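# Fit the matching pentomino into the board's hole

## Task

Put the loose pentomino that matches the hole into that hole on the wooden puzzle board so it lies flat. All other pieces in the field containing the hole must stay flat inside that field, and the board must stay upright. Then open the gripper and move away so the robot touches nothing loose: not the board, not any piece, not any other object.

## Robot and tools

Setup: two 6-joint arms with parallel grippers, named left_arm and right_arm, face each other across a table. The names do not refer to image sides. left_arm's base sits on the +y side. All positions use one world frame. The origin is at the table centre, +z points up, and the table surface is at z = +0.020 m. Positions are in metres, orientations are quaternions in w,x,y,z order, and velocities are in m/s and rad/s. Each gripper's fingers point along its own +x axis and close along its y axis. The reported end_effector_position is the point between the pads, about 3-4 cm short of the fingertips. This reported point can be wrong, more so when the arm is stretched far.

execute_actions takes "actions", a list with zero or one entry, plus an optional boolean "pictures" (images are included by default).
- Empty list: nothing moves. It only reports the current state.
- Entry with "rows" and optional "steps": a motion. "steps" runs from 1 to 15 and defaults to 15. Each step lasts 1/30 s. "rows" holds 1 to 15 rows, and each row is used for one step. If there are fewer rows than steps, the final row repeats.
- Entry with only "steps" (up to 300): a wait, with no new command. It is counted from the previous result, and time spent replying counts toward it.
A refused call sends nothing to the robot.

Row format: always 14 numbers, each within [-1, 1], even when one arm stays still. The first seven are left_arm's: waist, shoulder, elbow, wrist pitch, wrist yaw, wrist roll, gripper opening. The next seven are right_arm's, in the same order.

The six joint numbers are offsets, not poses. They are measured from the joint angles printed in the latest result that listed them. Before any such result exists in the scene, or for later calls within the same reply, they are measured from where the arm is when the action starts. They are never measured from the previous row. Scale: 1.0 equals 0.9615 rad for waist, shoulder and elbow, 1.713 rad for wrist pitch, 1.767 rad for wrist yaw, and 1.728 rad for wrist roll.

Joint ranges in radians, per arm:
- waist -3.054..3.054
- shoulder 0.000..3.142
- elbow 0.000..2.356
- wrist pitch -1.571..1.571
- wrist yaw -1.571..1.571
- wrist roll -3.142..3.142
A call is refused if it pushes a joint more than 0.010 rad outward past a range end. The real stop can be up to 0.010 rad off the listed value. A request beyond the real stop is clipped there, and the result then says "joint sent to its limit". That line may refer to an earlier action that is still running. No such line does not prove there is room left.

An all-zero row does not hold the arm in place. It drives the arm back to the reference angles. While you think or wait, both arms keep moving toward the last row sent. They stop once they have nearly stopped moving or a step is HELD.

Speed limits: on every step, each joint's target is kept within a set lead of its measured angle. The lead is 0.211 rad for waist, shoulder and elbow, 0.213 for wrist pitch, 0.267 for wrist yaw and 0.228 for wrist roll. Targets are also scaled back if they would move the gripper more than 70 mm from its measured spot. Big moves therefore need several actions. Friction can leave a joint short of its target, especially at long reach, and tiny moves may not happen at all. Check the measured angles after every move.

Gripper opening is absolute, not an offset. +1 is fully open, a 0.088 m pad gap. Empty fingers touch at about -0.80, and values below that down to -1 close no further. Going from fully open to closed takes at least 0.5 s. grip_measured reports the actual opening on the same scale. It can be biased by up to about 1 mm, differently for each gripper, and it reads narrow by up to 0.061 when squeezing hard. To hold a part securely, command about 0.07 below grip_measured; a smaller margin gives a lighter grip. Parts thinner than about 3 mm get proportionally less force. Each pad pushes at most about 34-49 N, with a brief spike on first contact.

Result lines:
- The state line, `left_arm: …` | `right_arm: …`, gives each gripper's pose and velocities.
- Joint positions and Joint velocities: one block per arm. It lists six joints in rad or rad/s, then the pad gap in m or m/s.
- "joint command not followed": a clearance check altered or blocked that arm's joint targets. The rest of the row still ran.
- HELD: marks steps where your row, or part of it, was not sent.
- TORQUE FAULT: a joint reached its load limit. That arm freezes for 10 s and drops the rest of the call. Limits per arm in N m: waist 18, shoulder 22.3, elbow 22.2, wrist pitch 5.86, wrist yaw 5.84, wrist roll 5.48. A held object's weight adds to the load.
- MOTOR HOT: appears from 50 °C. At 95 °C an OVER-TEMPERATURE FAULT holds that arm. If it has not cooled within 30-60 s, the arm loses power and goes limp, gripper included. Holding loads for a long time heats motors.
Avoid every kind of arm stop.

zoom_image shows a closer, sharper view of part of a camera's most recent image. Arguments: "camera" is one of cam_high, cam_low, cam_left_wrist, cam_right_wrist. "region" is [x0, y0, x1, y1] in image pixels, with the origin at the top-left, and can be at most 504 by 504 pixels. All four cameras are 504x504. The given calibration (K, distortion, T_world_to_cam) is approximate: fixed cameras may be off by a couple of degrees and several millimetres. Wrist camera poses are computed from joint readings.

finished_scene takes "scene", the integer number of the current scene. Replying without any tool call ends everything.

Things to avoid:
- letting the arms collide or press on each other, which ends the scene
- knocking anything off the table, which is a failure
- dropping a piece, slamming, hard hits and strong pushes
- flipping the board or disturbing the other pieces
Occasionally something may briefly pull on a held part or nudge a loose object, so check the scene after each move.

Each tool is called after ">>>" by a JSON object that holds its "fn" and its "kwargs", one argument or row to a line.

## Session

>>> {"fn": "execute_actions", "kwargs": {
  "actions": []
}}

Scene clock: 0.00 s of 3950.00 s.
left_arm: end_effector_position=(+0.0464, +0.2479, +0.4111) grip_measured=+1.000 end_effector_quat_wxyz=(+0.662, -0.017, -0.010, -0.749) end_effector_velocity=(+0.000, +0.000, -0.001) end_effector_angular_velocity=(-0.001, +0.008, +0.005) | right_arm: end_effector_position=(+0.2943, -0.2393, +0.1320) grip_measured=+1.000 end_effector_quat_wxyz=(+0.158, +0.685, +0.591, -0.395) end_effector_velocity=(-0.003, +0.001, +0.003) end_effector_angular_velocity=(+0.019, +0.004, +0.009)
Joint positions: left_arm=[-0.006  0.85   0.644  0.245 -0.003 -0.008  0.088] | right_arm=[-1.086  1.722  0.983 -0.56  -0.714  2.349  0.088]
Joint velocities: left_arm=[-0.002 -0.002 -0.007  0.007 -0.007 -0.007  0.   ] | right_arm=[-0.002 -0.007 -0.002 -0.007 -0.022 -0.007  0.   ]
Motor temperatures (°C, as the motors report them): left_arm=[24 22 22 23 24 22] | right_arm=[22 23 23 23 24 24]
Heat: left arm: hottest waist 24 °C (+0.0 °C/min); right arm: hottest wrist yaw 24 °C (+0.0 °C/min).

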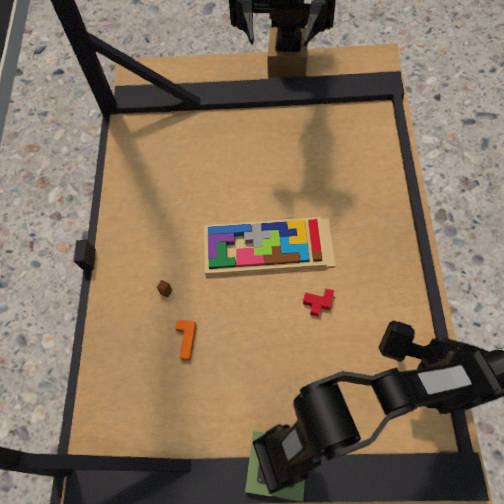

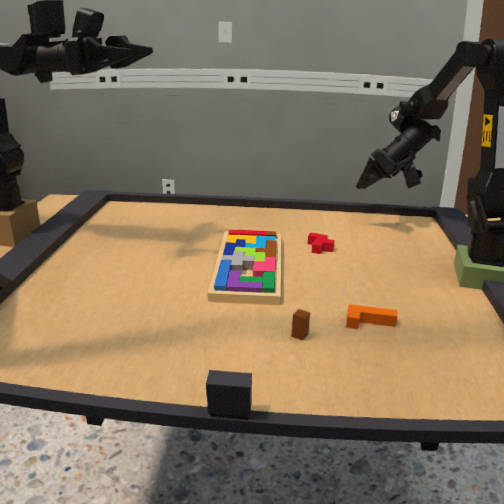

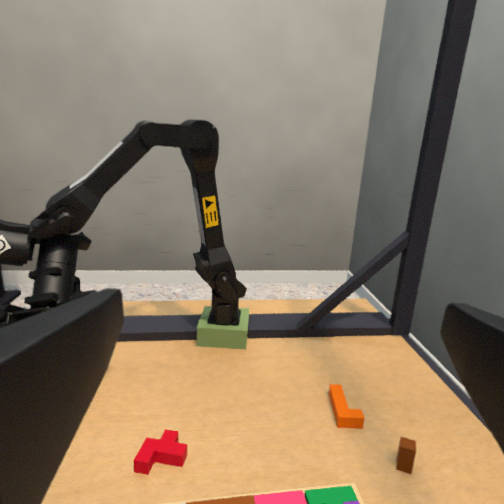

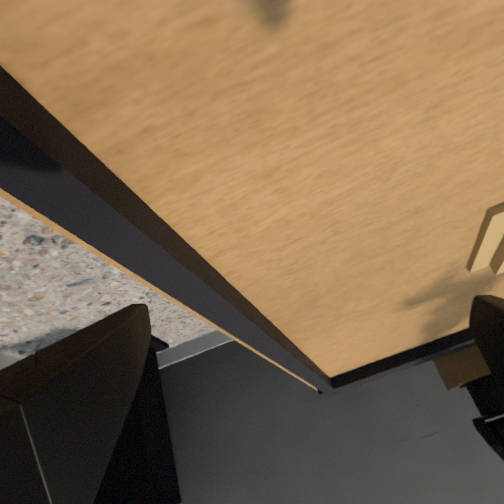

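>>> {"fn": "zoom_image", "kwargs": {
  "camera": "cam_high",
  "region": [195, 205, 345, 325]
}}

>>> {"fn": "zoom_image", "kwargs": {
  "camera": "cam_high",
  "region": [140, 270, 240, 370]
}}

>>> {"fn": "zoom_image", "kwargs": {
  "camera": "cam_low",
  "region": [190, 215, 420, 350]
}}

Region (195, 205, 345, 325) of cam_high's 504x504 image, scaled by 3.360, with more detail than that image has; it fills the top 403 rows of this view, and the rest is white.

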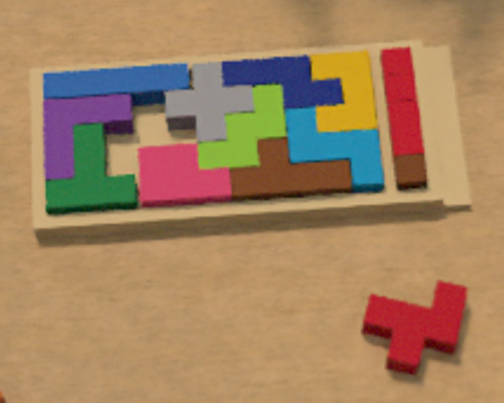

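Region (140, 270, 240, 370) of cam_high's 504x504 image, scaled by 5.040, with more detail than that image has.

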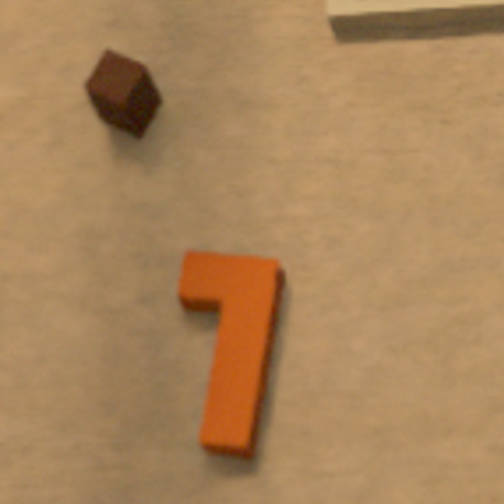

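Region (190, 215, 420, 350) of cam_low's 504x504 image, scaled by 2.191, with more detail than that image has; it fills the top 296 rows of this view, and the rest is white.

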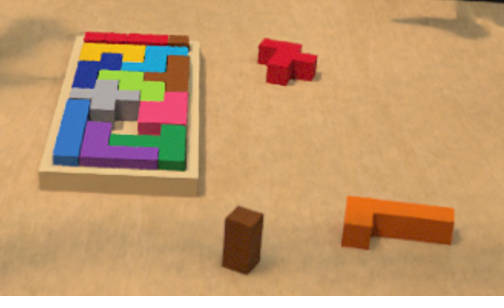

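>>> {"fn": "execute_actions", "kwargs": {
  "actions": [
    {"rows":[[0,0,0,0,0,0,1,1,0.048,0.41,-0.362,0.404,-1,1]]}
  ],
  "pictures": false
}}

>>> {"fn": "execute_actions", "kwargs": {
  "actions": [
    {"steps":30}
  ],
  "pictures": false
}}

Scene clock: 6.50 s of 3950.00 s.
left_arm: end_effector_position=(+0.0464, +0.2479, +0.4111) grip_measured=+1.000 end_effector_quat_wxyz=(+0.662, -0.017, -0.010, -0.749) end_effector_velocity=(+0.001, +0.002, +0.002) end_effector_angular_velocity=(+0.000, +0.022, +0.004) | right_arm: end_effector_position=(+0.1835, -0.1601, +0.1698) grip_measured=+1.000 end_effector_quat_wxyz=(+0.670, +0.217, +0.685, -0.187) end_effector_velocity=(-0.387, +0.196, +0.014) end_effector_angular_velocity=(-0.305, -0.193, +3.031)
Joint positions: left_arm=[-0.006  0.85   0.644  0.245 -0.003 -0.008  0.088] | right_arm=[-0.405  1.753  1.361 -1.143 -0.032  1.579  0.088]
Joint velocities: left_arm=[-0.002 -0.007  0.002 -0.007 -0.007 -0.022  0.   ] | right_arm=[ 1.453  0.012  0.081 -0.271  0.271 -1.59   0.   ]
Motor temperatures (°C, as the motors report them): left_arm=[24 22 24 24 24 22] | right_arm=[22 24 24 23 24 24]
Heat: left arm: hottest waist 24 °C (+0.0 °C/min); right arm: hottest shoulder 24 °C (+0.0 °C/min).
Steps of this call (steps 1 to 90: nothing new was sent; then 3.00 s passed at rest; steps 91 to 105: all 15 steps of this action). Readings (joint positions):
91: left_arm=[-0.006 0.850 0.644 0.245 -0.003 -0.008] | right_arm=[-1.076 1.724 1.004 -0.596 -0.675 2.318]
92: left_arm=[-0.006 0.850 0.644 0.245 -0.003 -0.008] | right_arm=[-1.040 1.734 1.044 -0.653 -0.600 2.263]
94: left_arm=[-0.006 0.850 0.644 0.245 -0.003 -0.008] | right_arm=[-0.943 1.749 1.139 -0.742 -0.480 2.157]
98: left_arm=[-0.006 0.850 0.644 0.245 -0.003 -0.008] | right_arm=[-0.744 1.751 1.309 -0.929 -0.236 1.946]
105: the state above

Scene clock: 7.50 s of 3950.00 s.
left_arm: end_effector_position=(+0.0464, +0.2479, +0.4111) grip_measured=+1.000 end_effector_quat_wxyz=(+0.662, -0.017, -0.010, -0.749) end_effector_velocity=(-0.002, +0.001, -0.004) end_effector_angular_velocity=(+0.013, +0.005, -0.010) | right_arm: end_effector_position=(+0.1041, -0.1298, +0.1718) grip_measured=+1.000 end_effector_quat_wxyz=(+0.671, -0.223, +0.669, +0.229) end_effector_velocity=(+0.001, -0.003, +0.000) end_effector_angular_velocity=(-0.009, -0.005, +0.034)
Joint positions: left_arm=[-0.006  0.85   0.644  0.245 -0.003 -0.008  0.088] | right_arm=[-0.128  1.754  1.371 -1.178 -0.003  0.625  0.088]
Joint velocities: left_arm=[-0.002 -0.002 -0.007 -0.007  0.007 -0.007  0.   ] | right_arm=[-0.002 -0.002 -0.002 -0.007  0.007 -0.037  0.   ]
Motor temperatures (°C, as the motors report them): left_arm=[24 22 24 24 24 22] | right_arm=[22 24 24 23 24 24]
Heat: left arm: hottest waist 24 °C (+0.0 °C/min); right arm: hottest shoulder 24 °C (+0.0 °C/min).
Steps of this call (steps 1 to 30: the robot went on to your last target). Readings (joint positions):
1: left_arm=[-0.006 0.850 0.644 0.245 -0.003 -0.008] | right_arm=[-0.357 1.754 1.364 -1.152 -0.024 1.525]
2: left_arm=[-0.006 0.850 0.644 0.245 -0.003 -0.008] | right_arm=[-0.307 1.754 1.366 -1.158 -0.019 1.472]
4: left_arm=[-0.006 0.850 0.644 0.245 -0.003 -0.008] | right_arm=[-0.217 1.754 1.370 -1.166 -0.015 1.367]
8: left_arm=[-0.006 0.850 0.644 0.245 -0.003 -0.008] | right_arm=[-0.141 1.754 1.371 -1.175 -0.008 1.157]
30: the state above

>>> {"fn": "execute_actions", "kwargs": {
  "actions": [
    {"rows":[[0,0,0,0,0,0,1,0,0,0,0,0,-0.431,1]]}
  ],
  "pictures": false
}}

>>> {"fn": "execute_actions", "kwargs": {
  "actions": [
    {"steps":8}
  ]
}}

>>> {"fn": "zoom_image", "kwargs": {
  "camera": "cam_right_wrist",
  "region": [100, 200, 404, 504]
}}

Scene clock: 9.53 s of 3950.00 s.
left_arm: end_effector_position=(+0.0464, +0.2479, +0.4111) grip_measured=+1.000 end_effector_quat_wxyz=(+0.662, -0.017, -0.010, -0.749) end_effector_velocity=(-0.000, +0.001, +0.001) end_effector_angular_velocity=(-0.006, +0.008, -0.005) | right_arm: end_effector_position=(+0.1041, -0.1299, +0.1718) grip_measured=+1.000 end_effector_quat_wxyz=(+0.557, -0.436, +0.552, +0.441) end_effector_velocity=(-0.001, -0.002, +0.002) end_effector_angular_velocity=(-0.000, +0.003, +0.474)
Joint positions: left_arm=[-0.006  0.85   0.644  0.245 -0.003 -0.008  0.088] | right_arm=[-0.128  1.754  1.371 -1.179 -0.002 -0.063  0.088]
Joint velocities: left_arm=[ 0.002 -0.002 -0.002  0.007  0.007 -0.007  0.   ] | right_arm=[-0.002 -0.007 -0.002 -0.007 -0.007 -0.476  0.   ]
Motor temperatures (°C, as the motors report them): left_arm=[24 22 24 24 24 22] | right_arm=[22 24 25 23 24 24]
Heat: left arm: hottest waist 24 °C (+0.0 °C/min); right arm: hottest elbow 25 °C (+6.3 °C/min).
Steps of this call (steps 1 to 15: the robot went on to your last target; steps 16 to 46: nothing new was sent; steps 47 to 61: all 15 steps of this action). Readings (joint positions):
47: left_arm=[-0.006 0.850 0.644 0.245 -0.003 -0.008] | right_arm=[-0.128 1.754 1.371 -1.179 -0.002 0.587]
48: left_arm=[-0.006 0.850 0.644 0.245 -0.003 -0.008] | right_arm=[-0.128 1.754 1.371 -1.179 -0.002 0.530]
50: left_arm=[-0.006 0.850 0.644 0.245 -0.003 -0.008] | right_arm=[-0.128 1.754 1.371 -1.179 -0.002 0.425]
54: left_arm=[-0.006 0.850 0.644 0.245 -0.003 -0.008] | right_arm=[-0.128 1.754 1.371 -1.179 -0.002 0.216]
61: the state above

Scene clock: 9.80 s of 3950.00 s.
left_arm: end_effector_position=(+0.0464, +0.2479, +0.4111) grip_measured=+1.000 end_effector_quat_wxyz=(+0.662, -0.017, -0.010, -0.749) end_effector_velocity=(+0.000, +0.000, -0.004) end_effector_angular_velocity=(+0.013, +0.006, +0.005) | right_arm: end_effector_position=(+0.1041, -0.1299, +0.1718) grip_measured=+1.000 end_effector_quat_wxyz=(+0.546, -0.450, +0.541, +0.455) end_effector_velocity=(-0.001, -0.002, +0.000) end_effector_angular_velocity=(-0.005, +0.009, +0.049)
Joint positions: left_arm=[-0.006  0.85   0.644  0.245 -0.003 -0.008  0.088] | right_arm=[-0.128  1.754  1.371 -1.179 -0.002 -0.112  0.088]
Joint velocities: left_arm=[-0.002 -0.002 -0.007 -0.007 -0.007 -0.007  0.   ] | right_arm=[-0.002 -0.002 -0.002 -0.007 -0.007 -0.051  0.   ]
Motor temperatures (°C, as the motors report them): left_arm=[24 22 24 24 24 22] | right_arm=[22 24 25 23 24 24]
Heat: left arm: hottest waist 24 °C (+0.0 °C/min); right arm: hottest elbow 25 °C (+6.1 °C/min).
Steps of this call (steps 1 to 8: the robot went on to your last target). Readings (joint positions):
1: left_arm=[-0.006 0.850 0.644 0.245 -0.003 -0.008] | right_arm=[-0.128 1.754 1.371 -1.179 -0.002 -0.077]
2: left_arm=[-0.006 0.850 0.644 0.245 -0.003 -0.008] | right_arm=[-0.128 1.754 1.371 -1.179 -0.002 -0.087]
4: left_arm=[-0.006 0.850 0.644 0.245 -0.003 -0.008] | right_arm=[-0.128 1.754 1.371 -1.179 -0.002 -0.101]
8: the state above
camera_calibration (this result's frames):
cam_right_wrist: T_world_to_cam=[[0.977921, -0.203201, -0.0487766, -0.10474], [-0.175726, -0.925941, 0.334295, -0.124553], [-0.113093, -0.318343, -0.941205, 0.20955], [0, 0, 0, 1]] pos_world=[0.104239, -0.069903, 0.233758]

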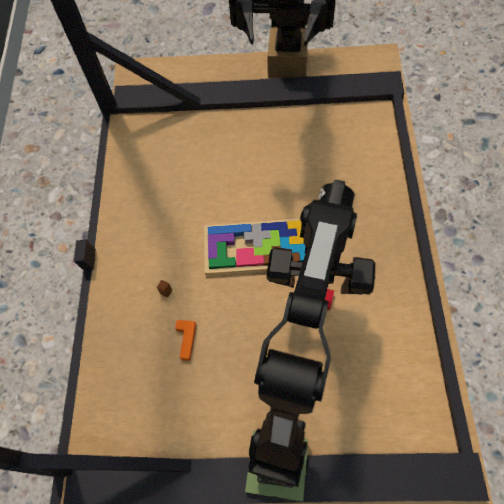

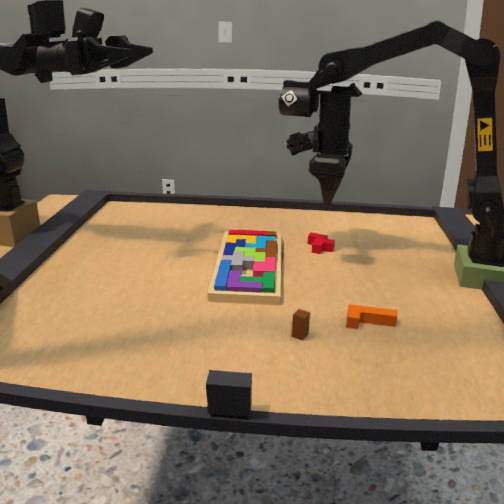

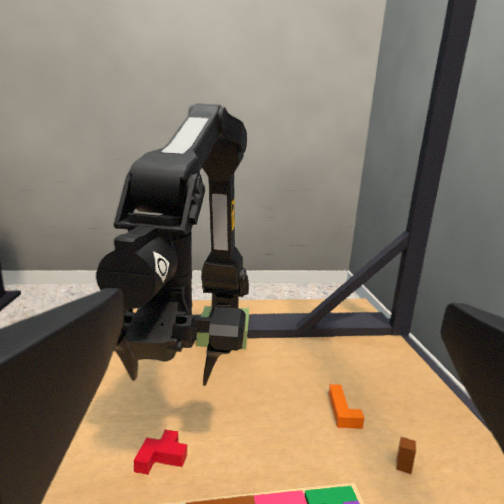

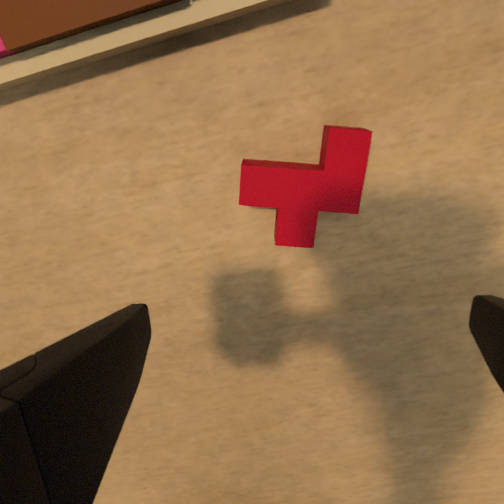

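Region (100, 200, 404, 504) of cam_right_wrist's 504x504 image, scaled by 1.658, with more detail than that image has.

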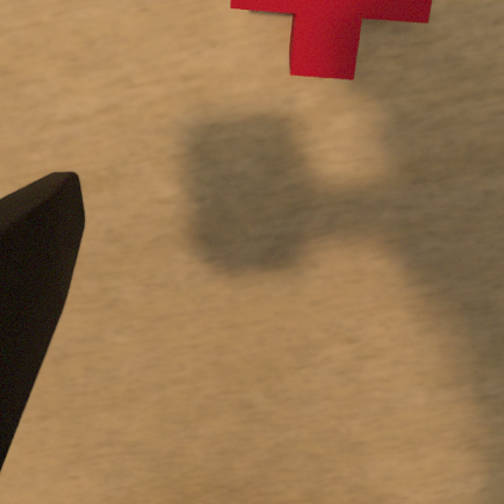

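>>> {"fn": "execute_actions", "kwargs": {
  "actions": [
    {"rows":[[0,0,0,0,0,0,1,0,0.079,-0.211,0.163,0,0.045,0.3]]}
  ],
  "pictures": false
}}

>>> {"fn": "execute_actions", "kwargs": {
  "actions": [
    {"steps":8}
  ]
}}

Scene clock: 14.90 s of 3950.00 s.
left_arm: end_effector_position=(+0.0464, +0.2479, +0.4111) grip_measured=+1.000 end_effector_quat_wxyz=(+0.662, -0.017, -0.010, -0.749) end_effector_velocity=(+0.002, +0.000, -0.001) end_effector_angular_velocity=(-0.003, -0.007, +0.010) | right_arm: end_effector_position=(+0.1052, -0.1265, +0.1063) grip_measured=+0.312 end_effector_quat_wxyz=(+0.567, -0.425, +0.553, +0.438) end_effector_velocity=(-0.002, -0.005, -0.007) end_effector_angular_velocity=(-0.005, +0.009, +0.005)
Joint positions: left_arm=[-0.006  0.85   0.644  0.245 -0.003 -0.008  0.088] | right_arm=[-0.128  1.819  1.18  -0.905 -0.002 -0.038  0.054]
Joint velocities: left_arm=[ 0.002 -0.002 -0.007  0.007 -0.007  0.007  0.   ] | right_arm=[-0.002 -0.002 -0.032  0.022 -0.007 -0.007 -0.004]
Motor temperatures (°C, as the motors report them): left_arm=[24 22 25 25 24 22] | right_arm=[22 25 25 23 24 24]
Heat: left arm: hottest elbow 25 °C (+4.0 °C/min); right arm: hottest shoulder 25 °C (+4.0 °C/min).
Steps of this call (steps 1 to 30: the robot went on to your last target; steps 31 to 90: nothing new was sent; then 1.60 s passed at rest; steps 91 to 105: all 15 steps of this action). Readings (joint positions):
91: left_arm=[-0.006 0.850 0.644 0.245 -0.003 -0.008] | right_arm=[-0.128 1.756 1.351 -1.149 -0.002 -0.108]
92: left_arm=[-0.006 0.850 0.644 0.245 -0.003 -0.008] | right_arm=[-0.128 1.755 1.317 -1.091 -0.002 -0.090]
94: left_arm=[-0.006 0.850 0.644 0.245 -0.003 -0.008] | right_arm=[-0.128 1.779 1.256 -1.009 -0.002 -0.066]
98: left_arm=[-0.006 0.850 0.644 0.245 -0.003 -0.008] | right_arm=[-0.128 1.818 1.189 -0.938 -0.002 -0.046]
105: the state above

Scene clock: 15.17 s of 3950.00 s.
left_arm: end_effector_position=(+0.0464, +0.2479, +0.4111) grip_measured=+1.000 end_effector_quat_wxyz=(+0.662, -0.017, -0.010, -0.749) end_effector_velocity=(+0.000, +0.000, -0.002) end_effector_angular_velocity=(+0.006, -0.008, +0.005) | right_arm: end_effector_position=(+0.1052, -0.1263, +0.1058) grip_measured=+0.303 end_effector_quat_wxyz=(+0.568, -0.425, +0.552, +0.438) end_effector_velocity=(-0.001, -0.002, +0.000) end_effector_angular_velocity=(-0.005, +0.009, +0.020)
Joint positions: left_arm=[-0.006  0.85   0.644  0.245 -0.003 -0.008  0.088] | right_arm=[-0.128  1.819  1.178 -0.901 -0.002 -0.037  0.054]
Joint velocities: left_arm=[-0.002 -0.002 -0.002 -0.007 -0.007  0.007  0.   ] | right_arm=[-0.002 -0.002 -0.002 -0.007 -0.007 -0.022 -0.   ]
Motor temperatures (°C, as the motors report them): left_arm=[24 22 25 25 24 22] | right_arm=[22 25 25 23 24 24]
Heat: left arm: hottest elbow 25 °C (+4.0 °C/min); right arm: hottest shoulder 25 °C (+4.0 °C/min).
Steps of this call (steps 1 to 8: the robot went on to your last target). Readings (joint positions):
1: left_arm=[-0.006 0.850 0.644 0.245 -0.003 -0.008] | right_arm=[-0.128 1.819 1.179 -0.904 -0.002 -0.038]
2: left_arm=[-0.006 0.850 0.644 0.245 -0.003 -0.008] | right_arm=[-0.128 1.819 1.179 -0.903 -0.002 -0.037]
4: left_arm=[-0.006 0.850 0.644 0.245 -0.003 -0.008] | right_arm=[-0.128 1.819 1.179 -0.902 -0.002 -0.037]
8: the state above
camera_calibration (this result's frames):
cam_right_wrist: T_world_to_cam=[[0.960157, -0.275108, -0.0491439, -0.115467], [-0.246392, -0.916324, 0.315659, -0.0884429], [-0.131872, -0.290974, -0.947599, 0.154805], [0, 0, 0, 1]] pos_world=[0.109489, -0.067764, 0.168936]

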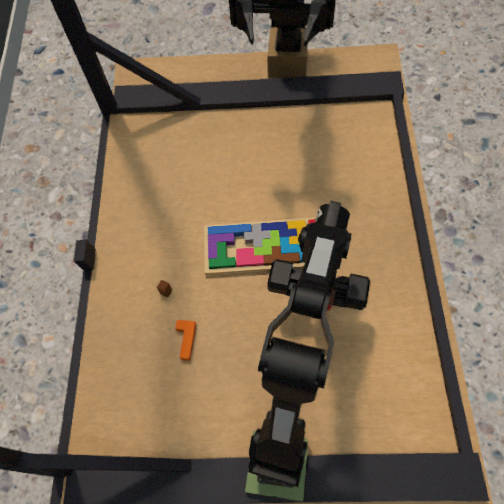

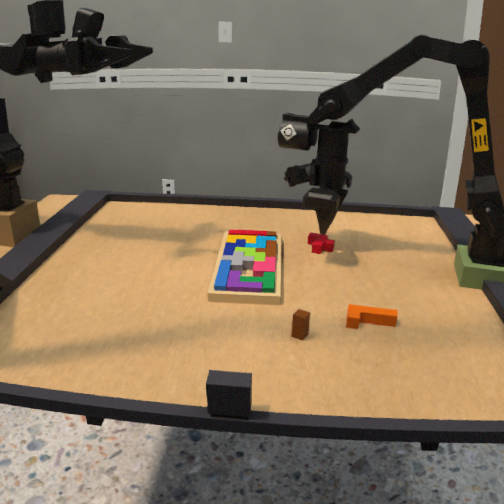

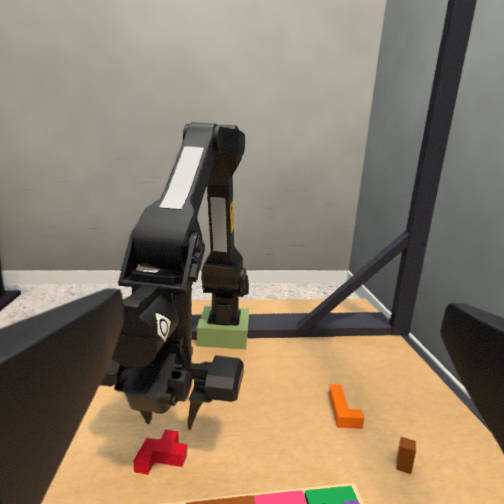

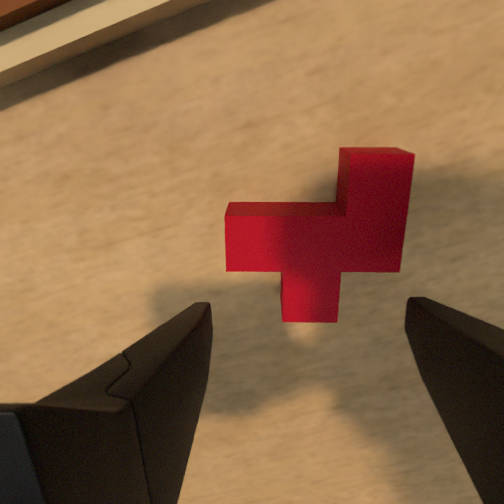

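>>> {"fn": "execute_actions", "kwargs": {
  "actions": [
    {"rows":[[0,0,0,0,0,0,1,0,0.06,-0.042,0.039,0,0,0.2]]}
  ]
}}

Scene clock: 17.13 s of 3950.00 s.
left_arm: end_effector_position=(+0.0464, +0.2479, +0.4111) grip_measured=+1.000 end_effector_quat_wxyz=(+0.662, -0.017, -0.010, -0.749) end_effector_velocity=(+0.000, +0.000, -0.005) end_effector_angular_velocity=(+0.023, +0.005, +0.005) | right_arm: end_effector_position=(+0.1055, -0.1253, +0.0865) grip_measured=+0.204 end_effector_quat_wxyz=(+0.566, -0.426, +0.555, +0.436) end_effector_velocity=(-0.001, +0.001, -0.001) end_effector_angular_velocity=(+0.009, +0.020, +0.000)
Joint positions: left_arm=[-0.006  0.85   0.644  0.245 -0.003 -0.008  0.088] | right_arm=[-0.128  1.859  1.147 -0.837 -0.002 -0.037  0.049]
Joint velocities: left_arm=[-0.002 -0.002 -0.002 -0.022 -0.007 -0.007  0.   ] | right_arm=[-0.007  0.002 -0.002  0.007 -0.022 -0.007 -0.001]
Motor temperatures (°C, as the motors report them): left_arm=[24 22 25 25 24 22] | right_arm=[22 25 25 23 24 24]
Heat: left arm: hottest elbow 25 °C (+3.5 °C/min); right arm: hottest shoulder 25 °C (+3.5 °C/min).
Steps of this call (steps 1 to 15: the robot went on to your last target; steps 16 to 44: nothing new was sent; steps 45 to 59: all 15 steps of this action). Readings (joint positions):
45: left_arm=[-0.006 0.850 0.644 0.245 -0.003 -0.008] | right_arm=[-0.128 1.822 1.174 -0.892 -0.002 -0.037]
46: left_arm=[-0.006 0.850 0.644 0.245 -0.003 -0.008] | right_arm=[-0.128 1.826 1.169 -0.874 -0.002 -0.037]
48: left_arm=[-0.006 0.850 0.644 0.245 -0.003 -0.008] | right_arm=[-0.128 1.842 1.161 -0.856 -0.002 -0.037]
52: left_arm=[-0.006 0.850 0.644 0.245 -0.003 -0.008] | right_arm=[-0.128 1.859 1.147 -0.844 -0.002 -0.037]
59: the state above
camera_calibration (this result's frames):
cam_right_wrist: T_world_to_cam=[[0.959942, -0.275833, -0.0492775, -0.116489], [-0.246028, -0.913901, 0.322886, -0.0816879], [-0.134097, -0.297828, -0.945154, 0.136034], [0, 0, 0, 1]] pos_world=[0.109967, -0.0662715, 0.149209]

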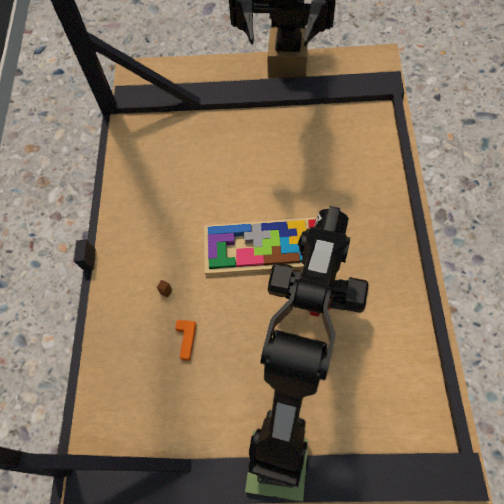

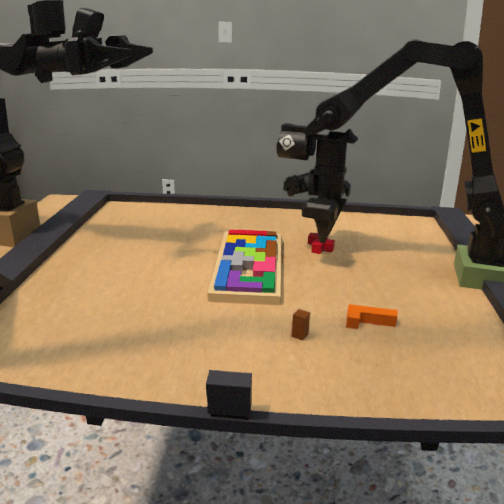

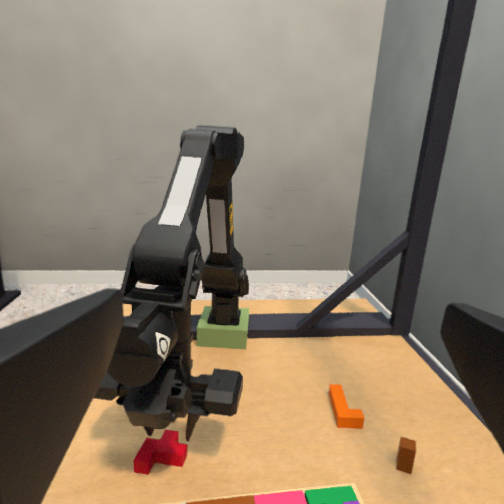

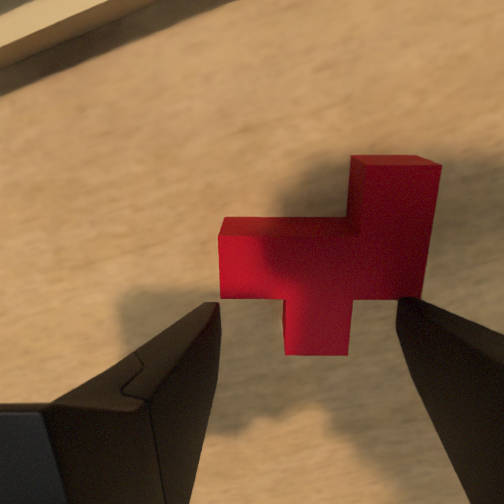

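>>> {"fn": "execute_actions", "kwargs": {
  "actions": [
    {"rows":[[0,0,0,0,0,0,1,0,-0.028,-0.026,0.004,0,0,0.1]]}
  ],
  "pictures": false
}}

>>> {"fn": "execute_actions", "kwargs": {
  "actions": [
    {"rows":[[0,0,0,0,0,0,1,0,0.03,-0.026,0.027,0,0,0.1]]}
  ]
}}

Scene clock: 18.63 s of 3950.00 s.
left_arm: end_effector_position=(+0.0464, +0.2479, +0.4111) grip_measured=+1.000 end_effector_quat_wxyz=(+0.662, -0.017, -0.010, -0.749) end_effector_velocity=(-0.002, -0.000, -0.001) end_effector_angular_velocity=(+0.006, -0.008, -0.009) | right_arm: end_effector_position=(+0.1048, -0.1278, +0.0876) grip_measured=+0.104 end_effector_quat_wxyz=(+0.568, -0.425, +0.553, +0.437) end_effector_velocity=(-0.002, -0.007, -0.001) end_effector_angular_velocity=(-0.024, +0.015, +0.005)
Joint positions: left_arm=[-0.006  0.85   0.644  0.245 -0.003 -0.008  0.088] | right_arm=[-0.128  1.845  1.132 -0.832 -0.002 -0.037  0.044]
Joint velocities: left_arm=[-0.002  0.002  0.002 -0.007  0.007  0.007  0.   ] | right_arm=[-0.002 -0.002 -0.007 -0.022 -0.007 -0.007 -0.001]
Motor temperatures (°C, as the motors report them): left_arm=[24 22 26 26 24 22] | right_arm=[22 25 25 23 24 24]
Heat: left arm: hottest elbow 26 °C (+6.4 °C/min); right arm: hottest shoulder 25 °C (+3.2 °C/min).
Steps of this call (steps 1 to 15: the robot went on to your last target; steps 16 to 30: nothing new was sent; steps 31 to 45: all 15 steps of this action). Readings (joint positions):
31: left_arm=[-0.006 0.850 0.644 0.245 -0.003 -0.008] | right_arm=[-0.128 1.859 1.146 -0.834 -0.002 -0.037]
32: left_arm=[-0.006 0.850 0.644 0.245 -0.003 -0.008] | right_arm=[-0.128 1.858 1.142 -0.833 -0.002 -0.037]
34: left_arm=[-0.006 0.850 0.644 0.245 -0.003 -0.008] | right_arm=[-0.128 1.856 1.137 -0.833 -0.002 -0.037]
38: left_arm=[-0.006 0.850 0.644 0.245 -0.003 -0.008] | right_arm=[-0.128 1.850 1.133 -0.833 -0.002 -0.037]
45: the state above

Scene clock: 19.13 s of 3950.00 s.
left_arm: end_effector_position=(+0.0464, +0.2479, +0.4111) grip_measured=+1.000 end_effector_quat_wxyz=(+0.662, -0.017, -0.010, -0.749) end_effector_velocity=(+0.000, -0.001, -0.001) end_effector_angular_velocity=(+0.008, +0.007, +0.005) | right_arm: end_effector_position=(+0.1058, -0.1244, +0.0809) grip_measured=+0.102 end_effector_quat_wxyz=(+0.572, -0.422, +0.548, +0.441) end_effector_velocity=(-0.003, -0.002, -0.001) end_effector_angular_velocity=(-0.010, +0.010, +0.010)
Joint positions: left_arm=[-0.006  0.85   0.644  0.245 -0.003 -0.008  0.088] | right_arm=[-0.128  1.856  1.117 -0.788 -0.002 -0.037  0.044]
Joint velocities: left_arm=[-0.002  0.002  0.002 -0.007 -0.007 -0.007  0.   ] | right_arm=[ 0.002  0.002 -0.002 -0.007 -0.007 -0.007 -0.   ]
Motor temperatures (°C, as the motors report them): left_arm=[24 22 26 26 24 22] | right_arm=[22 26 25 23 24 24]
Heat: left arm: hottest elbow 26 °C (+6.3 °C/min); right arm: hottest shoulder 26 °C (+6.3 °C/min).
Steps of this call (steps 1 to 15: all 15 steps of this action). Readings (joint positions):
1: left_arm=[-0.006 0.850 0.644 0.245 -0.003 -0.008] | right_arm=[-0.128 1.845 1.130 -0.826 -0.002 -0.037]
2: left_arm=[-0.006 0.850 0.644 0.245 -0.003 -0.008] | right_arm=[-0.128 1.845 1.126 -0.815 -0.002 -0.037]
4: left_arm=[-0.006 0.850 0.644 0.245 -0.003 -0.008] | right_arm=[-0.128 1.847 1.123 -0.802 -0.002 -0.037]
8: left_arm=[-0.006 0.850 0.644 0.245 -0.003 -0.008] | right_arm=[-0.128 1.853 1.118 -0.792 -0.002 -0.037]
15: the state above
camera_calibration (this result's frames):
cam_right_wrist: T_world_to_cam=[[0.960264, -0.274776, -0.0489077, -0.116715], [-0.248076, -0.920623, 0.301516, -0.077859], [-0.127875, -0.277402, -0.952206, 0.13345], [0, 0, 0, 1]] pos_world=[0.109827, -0.0667301, 0.144839]

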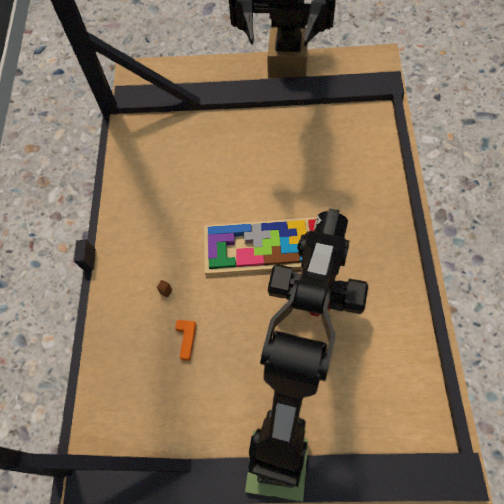

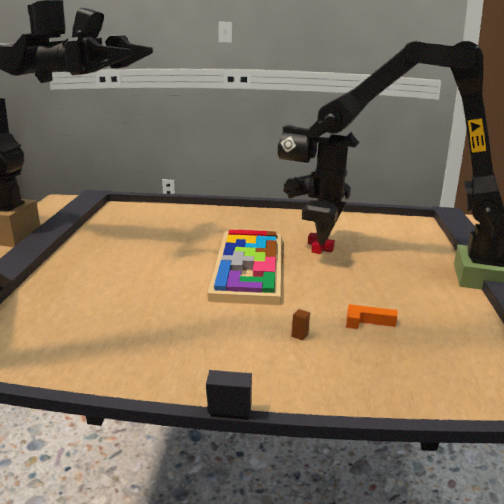

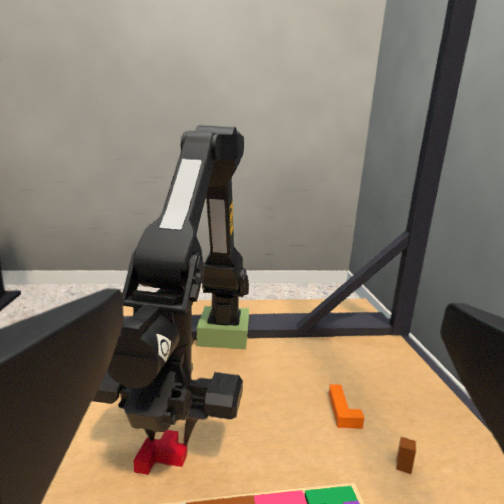

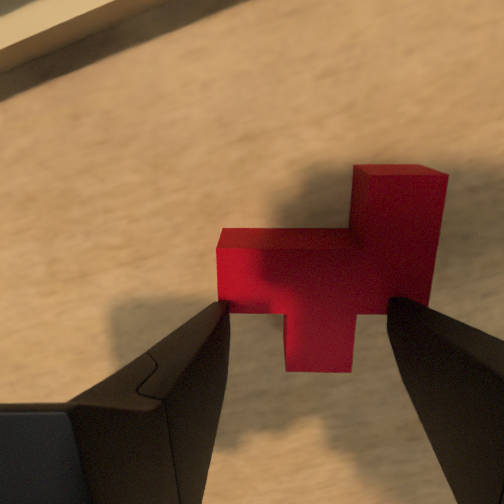

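>>> {"fn": "execute_actions", "kwargs": {
  "actions": [
    {"rows":[[0,0,0,0,0,0,1,0,0,0,-0.024,0,0,0.1]]}
  ]
}}

Scene clock: 22.73 s of 3950.00 s.
left_arm: end_effector_position=(+0.0464, +0.2479, +0.4111) grip_measured=+1.000 end_effector_quat_wxyz=(+0.662, -0.017, -0.010, -0.749) end_effector_velocity=(+0.000, +0.001, +0.001) end_effector_angular_velocity=(-0.005, +0.023, +0.004) | right_arm: end_effector_position=(+0.1033, -0.1326, +0.0805) grip_measured=+0.102 end_effector_quat_wxyz=(+0.561, -0.430, +0.560, +0.433) end_effector_velocity=(+0.000, -0.004, +0.001) end_effector_angular_velocity=(-0.014, +0.012, +0.000)
Joint positions: left_arm=[-0.006  0.85   0.644  0.245 -0.003 -0.008  0.088] | right_arm=[-0.128  1.857  1.117 -0.826 -0.002 -0.037  0.044]
Joint velocities: left_arm=[-0.002 -0.002 -0.002  0.007 -0.007 -0.022  0.   ] | right_arm=[-0.007 -0.002  0.002 -0.022 -0.007 -0.007 -0.   ]
Motor temperatures (°C, as the motors report them): left_arm=[24 22 26 26 24 22] | right_arm=[22 26 25 23 24 24]
Heat: left arm: hottest elbow 26 °C (+5.3 °C/min); right arm: hottest shoulder 26 °C (+5.3 °C/min).
Steps of this call (steps 1 to 15: the robot went on to your last target; steps 16 to 90: nothing new was sent; then 0.10 s passed at rest; steps 91 to 105: all 15 steps of this action). Readings (joint positions):
91: left_arm=[-0.006 0.850 0.644 0.245 -0.003 -0.008] | right_arm=[-0.128 1.857 1.117 -0.789 -0.002 -0.037]
92: left_arm=[-0.006 0.850 0.644 0.245 -0.003 -0.008] | right_arm=[-0.128 1.857 1.117 -0.798 -0.002 -0.037]
94: left_arm=[-0.006 0.850 0.644 0.245 -0.003 -0.008] | right_arm=[-0.128 1.857 1.117 -0.814 -0.002 -0.037]
98: left_arm=[-0.006 0.850 0.644 0.245 -0.003 -0.008] | right_arm=[-0.128 1.857 1.117 -0.822 -0.002 -0.037]
105: the state above
camera_calibration (this result's frames):
cam_right_wrist: T_world_to_cam=[[0.9597, -0.276626, -0.049537, -0.116723], [-0.24441, -0.908589, 0.338717, -0.0876615], [-0.138707, -0.31296, -0.939583, 0.125956], [0, 0, 0, 1]] pos_world=[0.108064, -0.0725176, 0.142257]

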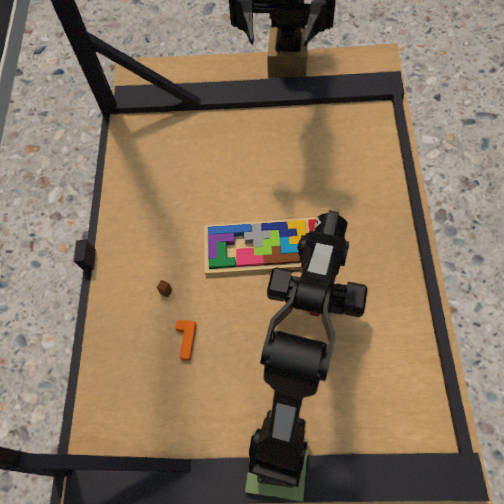

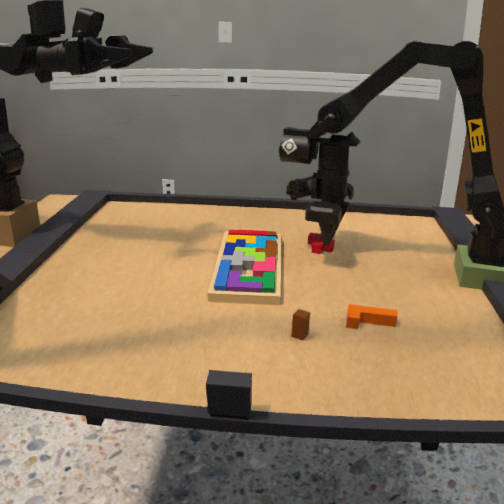

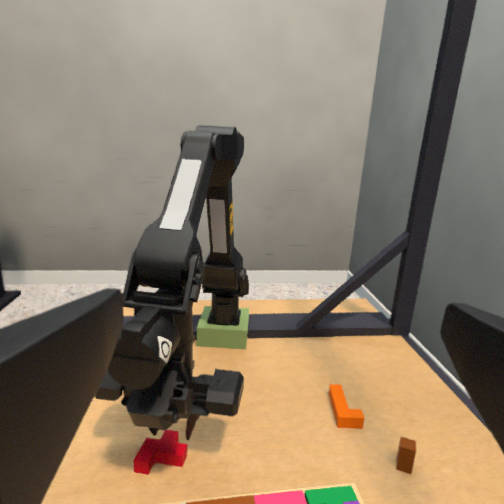

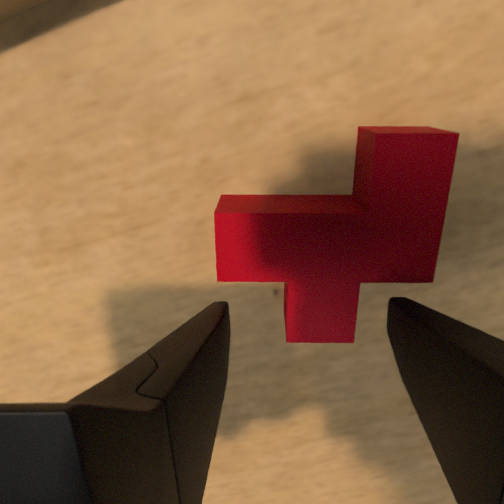

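>>> {"fn": "execute_actions", "kwargs": {
  "actions": [
    {"rows":[[0,0,0,0,0,0,1,-0.02,0.029,-0.024,0.019,0,0,0.1]]}
  ]
}}

Scene clock: 23.77 s of 3950.00 s.
left_arm: end_effector_position=(+0.0464, +0.2479, +0.4111) grip_measured=+1.000 end_effector_quat_wxyz=(+0.662, -0.017, -0.010, -0.749) end_effector_velocity=(+0.000, -0.001, -0.007) end_effector_angular_velocity=(+0.028, +0.004, +0.005) | right_arm: end_effector_position=(+0.1084, -0.1329, +0.0745) grip_measured=+0.102 end_effector_quat_wxyz=(+0.566, -0.424, +0.561, +0.430) end_effector_velocity=(-0.000, +0.001, +0.000) end_effector_angular_velocity=(+0.009, +0.005, +0.005)
Joint positions: left_arm=[-0.006  0.85   0.644  0.245 -0.003 -0.008  0.088] | right_arm=[-0.144  1.867  1.104 -0.796 -0.002 -0.037  0.044]
Joint velocities: left_arm=[-0.002  0.002 -0.002 -0.022 -0.007 -0.007  0.   ] | right_arm=[-0.002 -0.002 -0.002  0.007 -0.007 -0.007 -0.   ]
Motor temperatures (°C, as the motors report them): left_arm=[24 22 26 26 24 22] | right_arm=[22 26 25 23 24 24]
Heat: left arm: hottest elbow 26 °C (+5.0 °C/min); right arm: hottest shoulder 26 °C (+5.0 °C/min).
Steps of this call (steps 1 to 15: the robot went on to your last target; step 16: nothing new was sent; steps 17 to 31: all 15 steps of this action). Readings (joint positions):
17: left_arm=[-0.006 0.850 0.644 0.245 -0.003 -0.008] | right_arm=[-0.128 1.857 1.116 -0.825 -0.002 -0.037]
18: left_arm=[-0.006 0.850 0.644 0.245 -0.003 -0.008] | right_arm=[-0.131 1.857 1.114 -0.817 -0.002 -0.037]
20: left_arm=[-0.006 0.850 0.644 0.245 -0.003 -0.008] | right_arm=[-0.137 1.859 1.111 -0.807 -0.002 -0.037]
24: left_arm=[-0.006 0.850 0.644 0.245 -0.003 -0.008] | right_arm=[-0.143 1.866 1.105 -0.799 -0.002 -0.037]
31: the state above
camera_calibration (this result's frames):
cam_right_wrist: T_world_to_cam=[[0.955355, -0.291296, -0.0494384, -0.123494], [-0.259257, -0.906728, 0.332612, -0.0823952], [-0.141716, -0.304945, -0.941767, 0.122379], [0, 0, 0, 1]] pos_world=[0.113962, -0.0733646, 0.136552]

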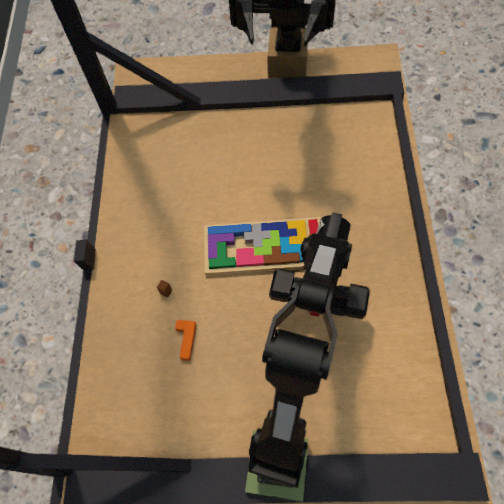

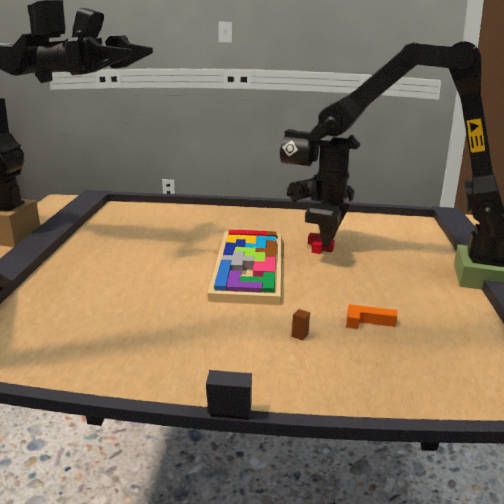

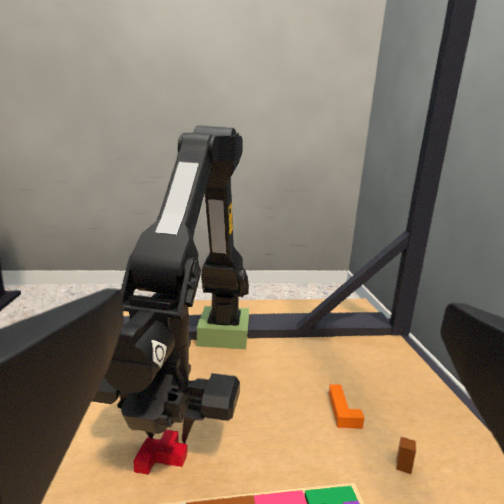

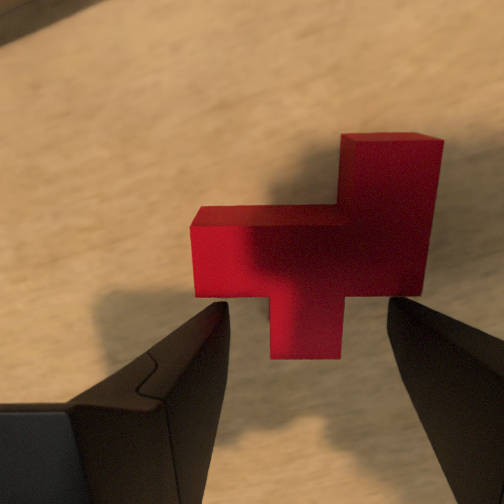

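>>> {"fn": "execute_actions", "kwargs": {
  "actions": [
    {"rows":[[0,0,0,0,0,0,1,0,0.008,-0.026,0.013,0,0,0.1]]}
  ]
}}

>>> {"fn": "zoom_image", "kwargs": {
  "camera": "cam_low",
  "region": [280, 200, 360, 270]
}}

Scene clock: 24.73 s of 3950.00 s.
left_arm: end_effector_position=(+0.0464, +0.2479, +0.4111) grip_measured=+1.000 end_effector_quat_wxyz=(+0.662, -0.017, -0.010, -0.749) end_effector_velocity=(-0.002, +0.001, +0.001) end_effector_angular_velocity=(-0.006, +0.008, -0.010) | right_arm: end_effector_position=(+0.1082, -0.1338, +0.0710) grip_measured=+0.102 end_effector_quat_wxyz=(+0.568, -0.423, +0.560, +0.431) end_effector_velocity=(+0.003, -0.002, -0.001) end_effector_angular_velocity=(+0.000, -0.008, +0.015)
Joint positions: left_arm=[-0.006  0.85   0.644  0.245 -0.003 -0.008  0.088] | right_arm=[-0.144  1.868  1.088 -0.776 -0.002 -0.037  0.044]
Joint velocities: left_arm=[-0.002 -0.002 -0.002  0.007  0.007 -0.007  0.   ] | right_arm=[-0.007 -0.002 -0.007  0.007  0.007 -0.022 -0.   ]
Motor temperatures (°C, as the motors report them): left_arm=[24 22 26 26 24 22] | right_arm=[22 26 25 23 24 24]
Heat: left arm: hottest elbow 26 °C (+4.9 °C/min); right arm: hottest shoulder 26 °C (+4.9 °C/min).
Steps of this call (steps 1 to 14: the robot went on to your last target; steps 15 to 29: all 15 steps of this action). Readings (joint positions):
15: left_arm=[-0.006 0.850 0.644 0.245 -0.003 -0.008] | right_arm=[-0.144 1.868 1.101 -0.792 -0.002 -0.037]
16: left_arm=[-0.006 0.850 0.644 0.245 -0.003 -0.008] | right_arm=[-0.144 1.868 1.099 -0.787 -0.002 -0.037]
18: left_arm=[-0.006 0.850 0.644 0.245 -0.003 -0.008] | right_arm=[-0.144 1.868 1.094 -0.782 -0.002 -0.037]
22: left_arm=[-0.006 0.850 0.644 0.245 -0.003 -0.008] | right_arm=[-0.144 1.868 1.089 -0.777 -0.002 -0.037]
29: the state above
camera_calibration (this result's frames):
cam_right_wrist: T_world_to_cam=[[0.955313, -0.291446, -0.0493675, -0.12379], [-0.260067, -0.908068, 0.328294, -0.0818999], [-0.140509, -0.300784, -0.943285, 0.119398], [0, 0, 0, 1]] pos_world=[0.113736, -0.0745358, 0.133402]

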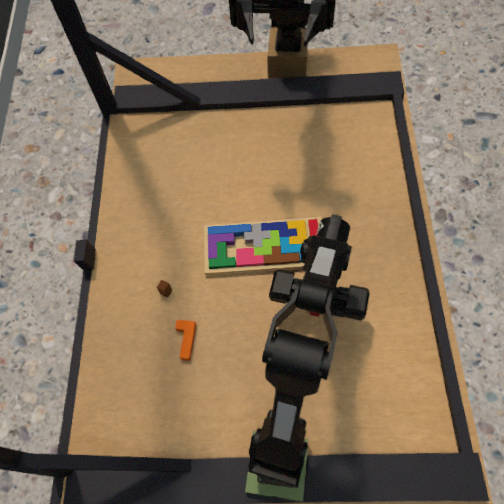

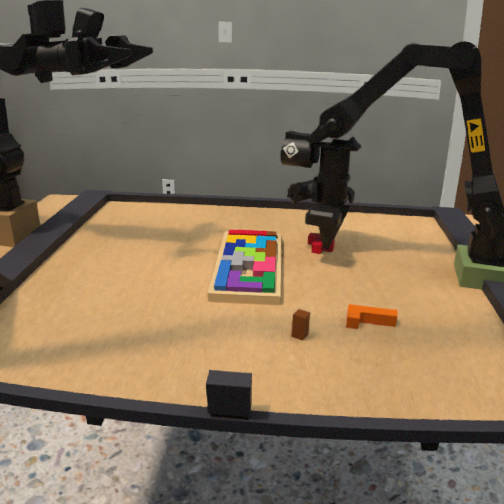

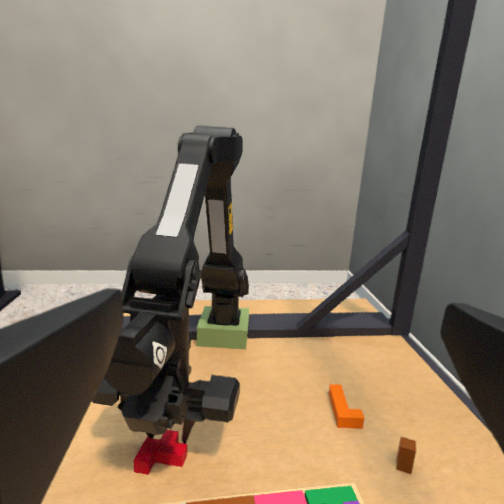

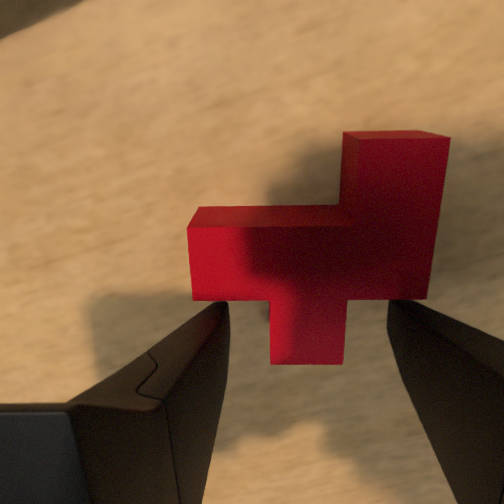

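Region (280, 200, 360, 270) of cam_low's 504x504 image, scaled by 6.300, with more detail than that image has; it fills the top 441 rows of this view, and the rest is white.

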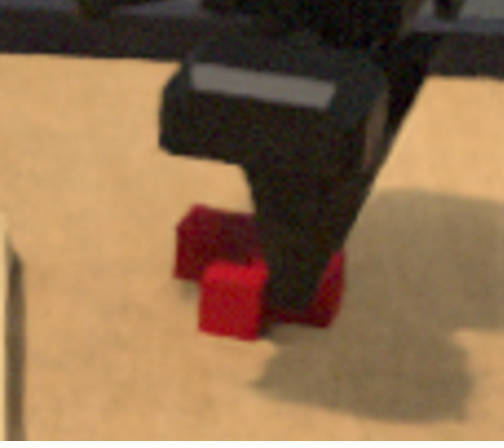

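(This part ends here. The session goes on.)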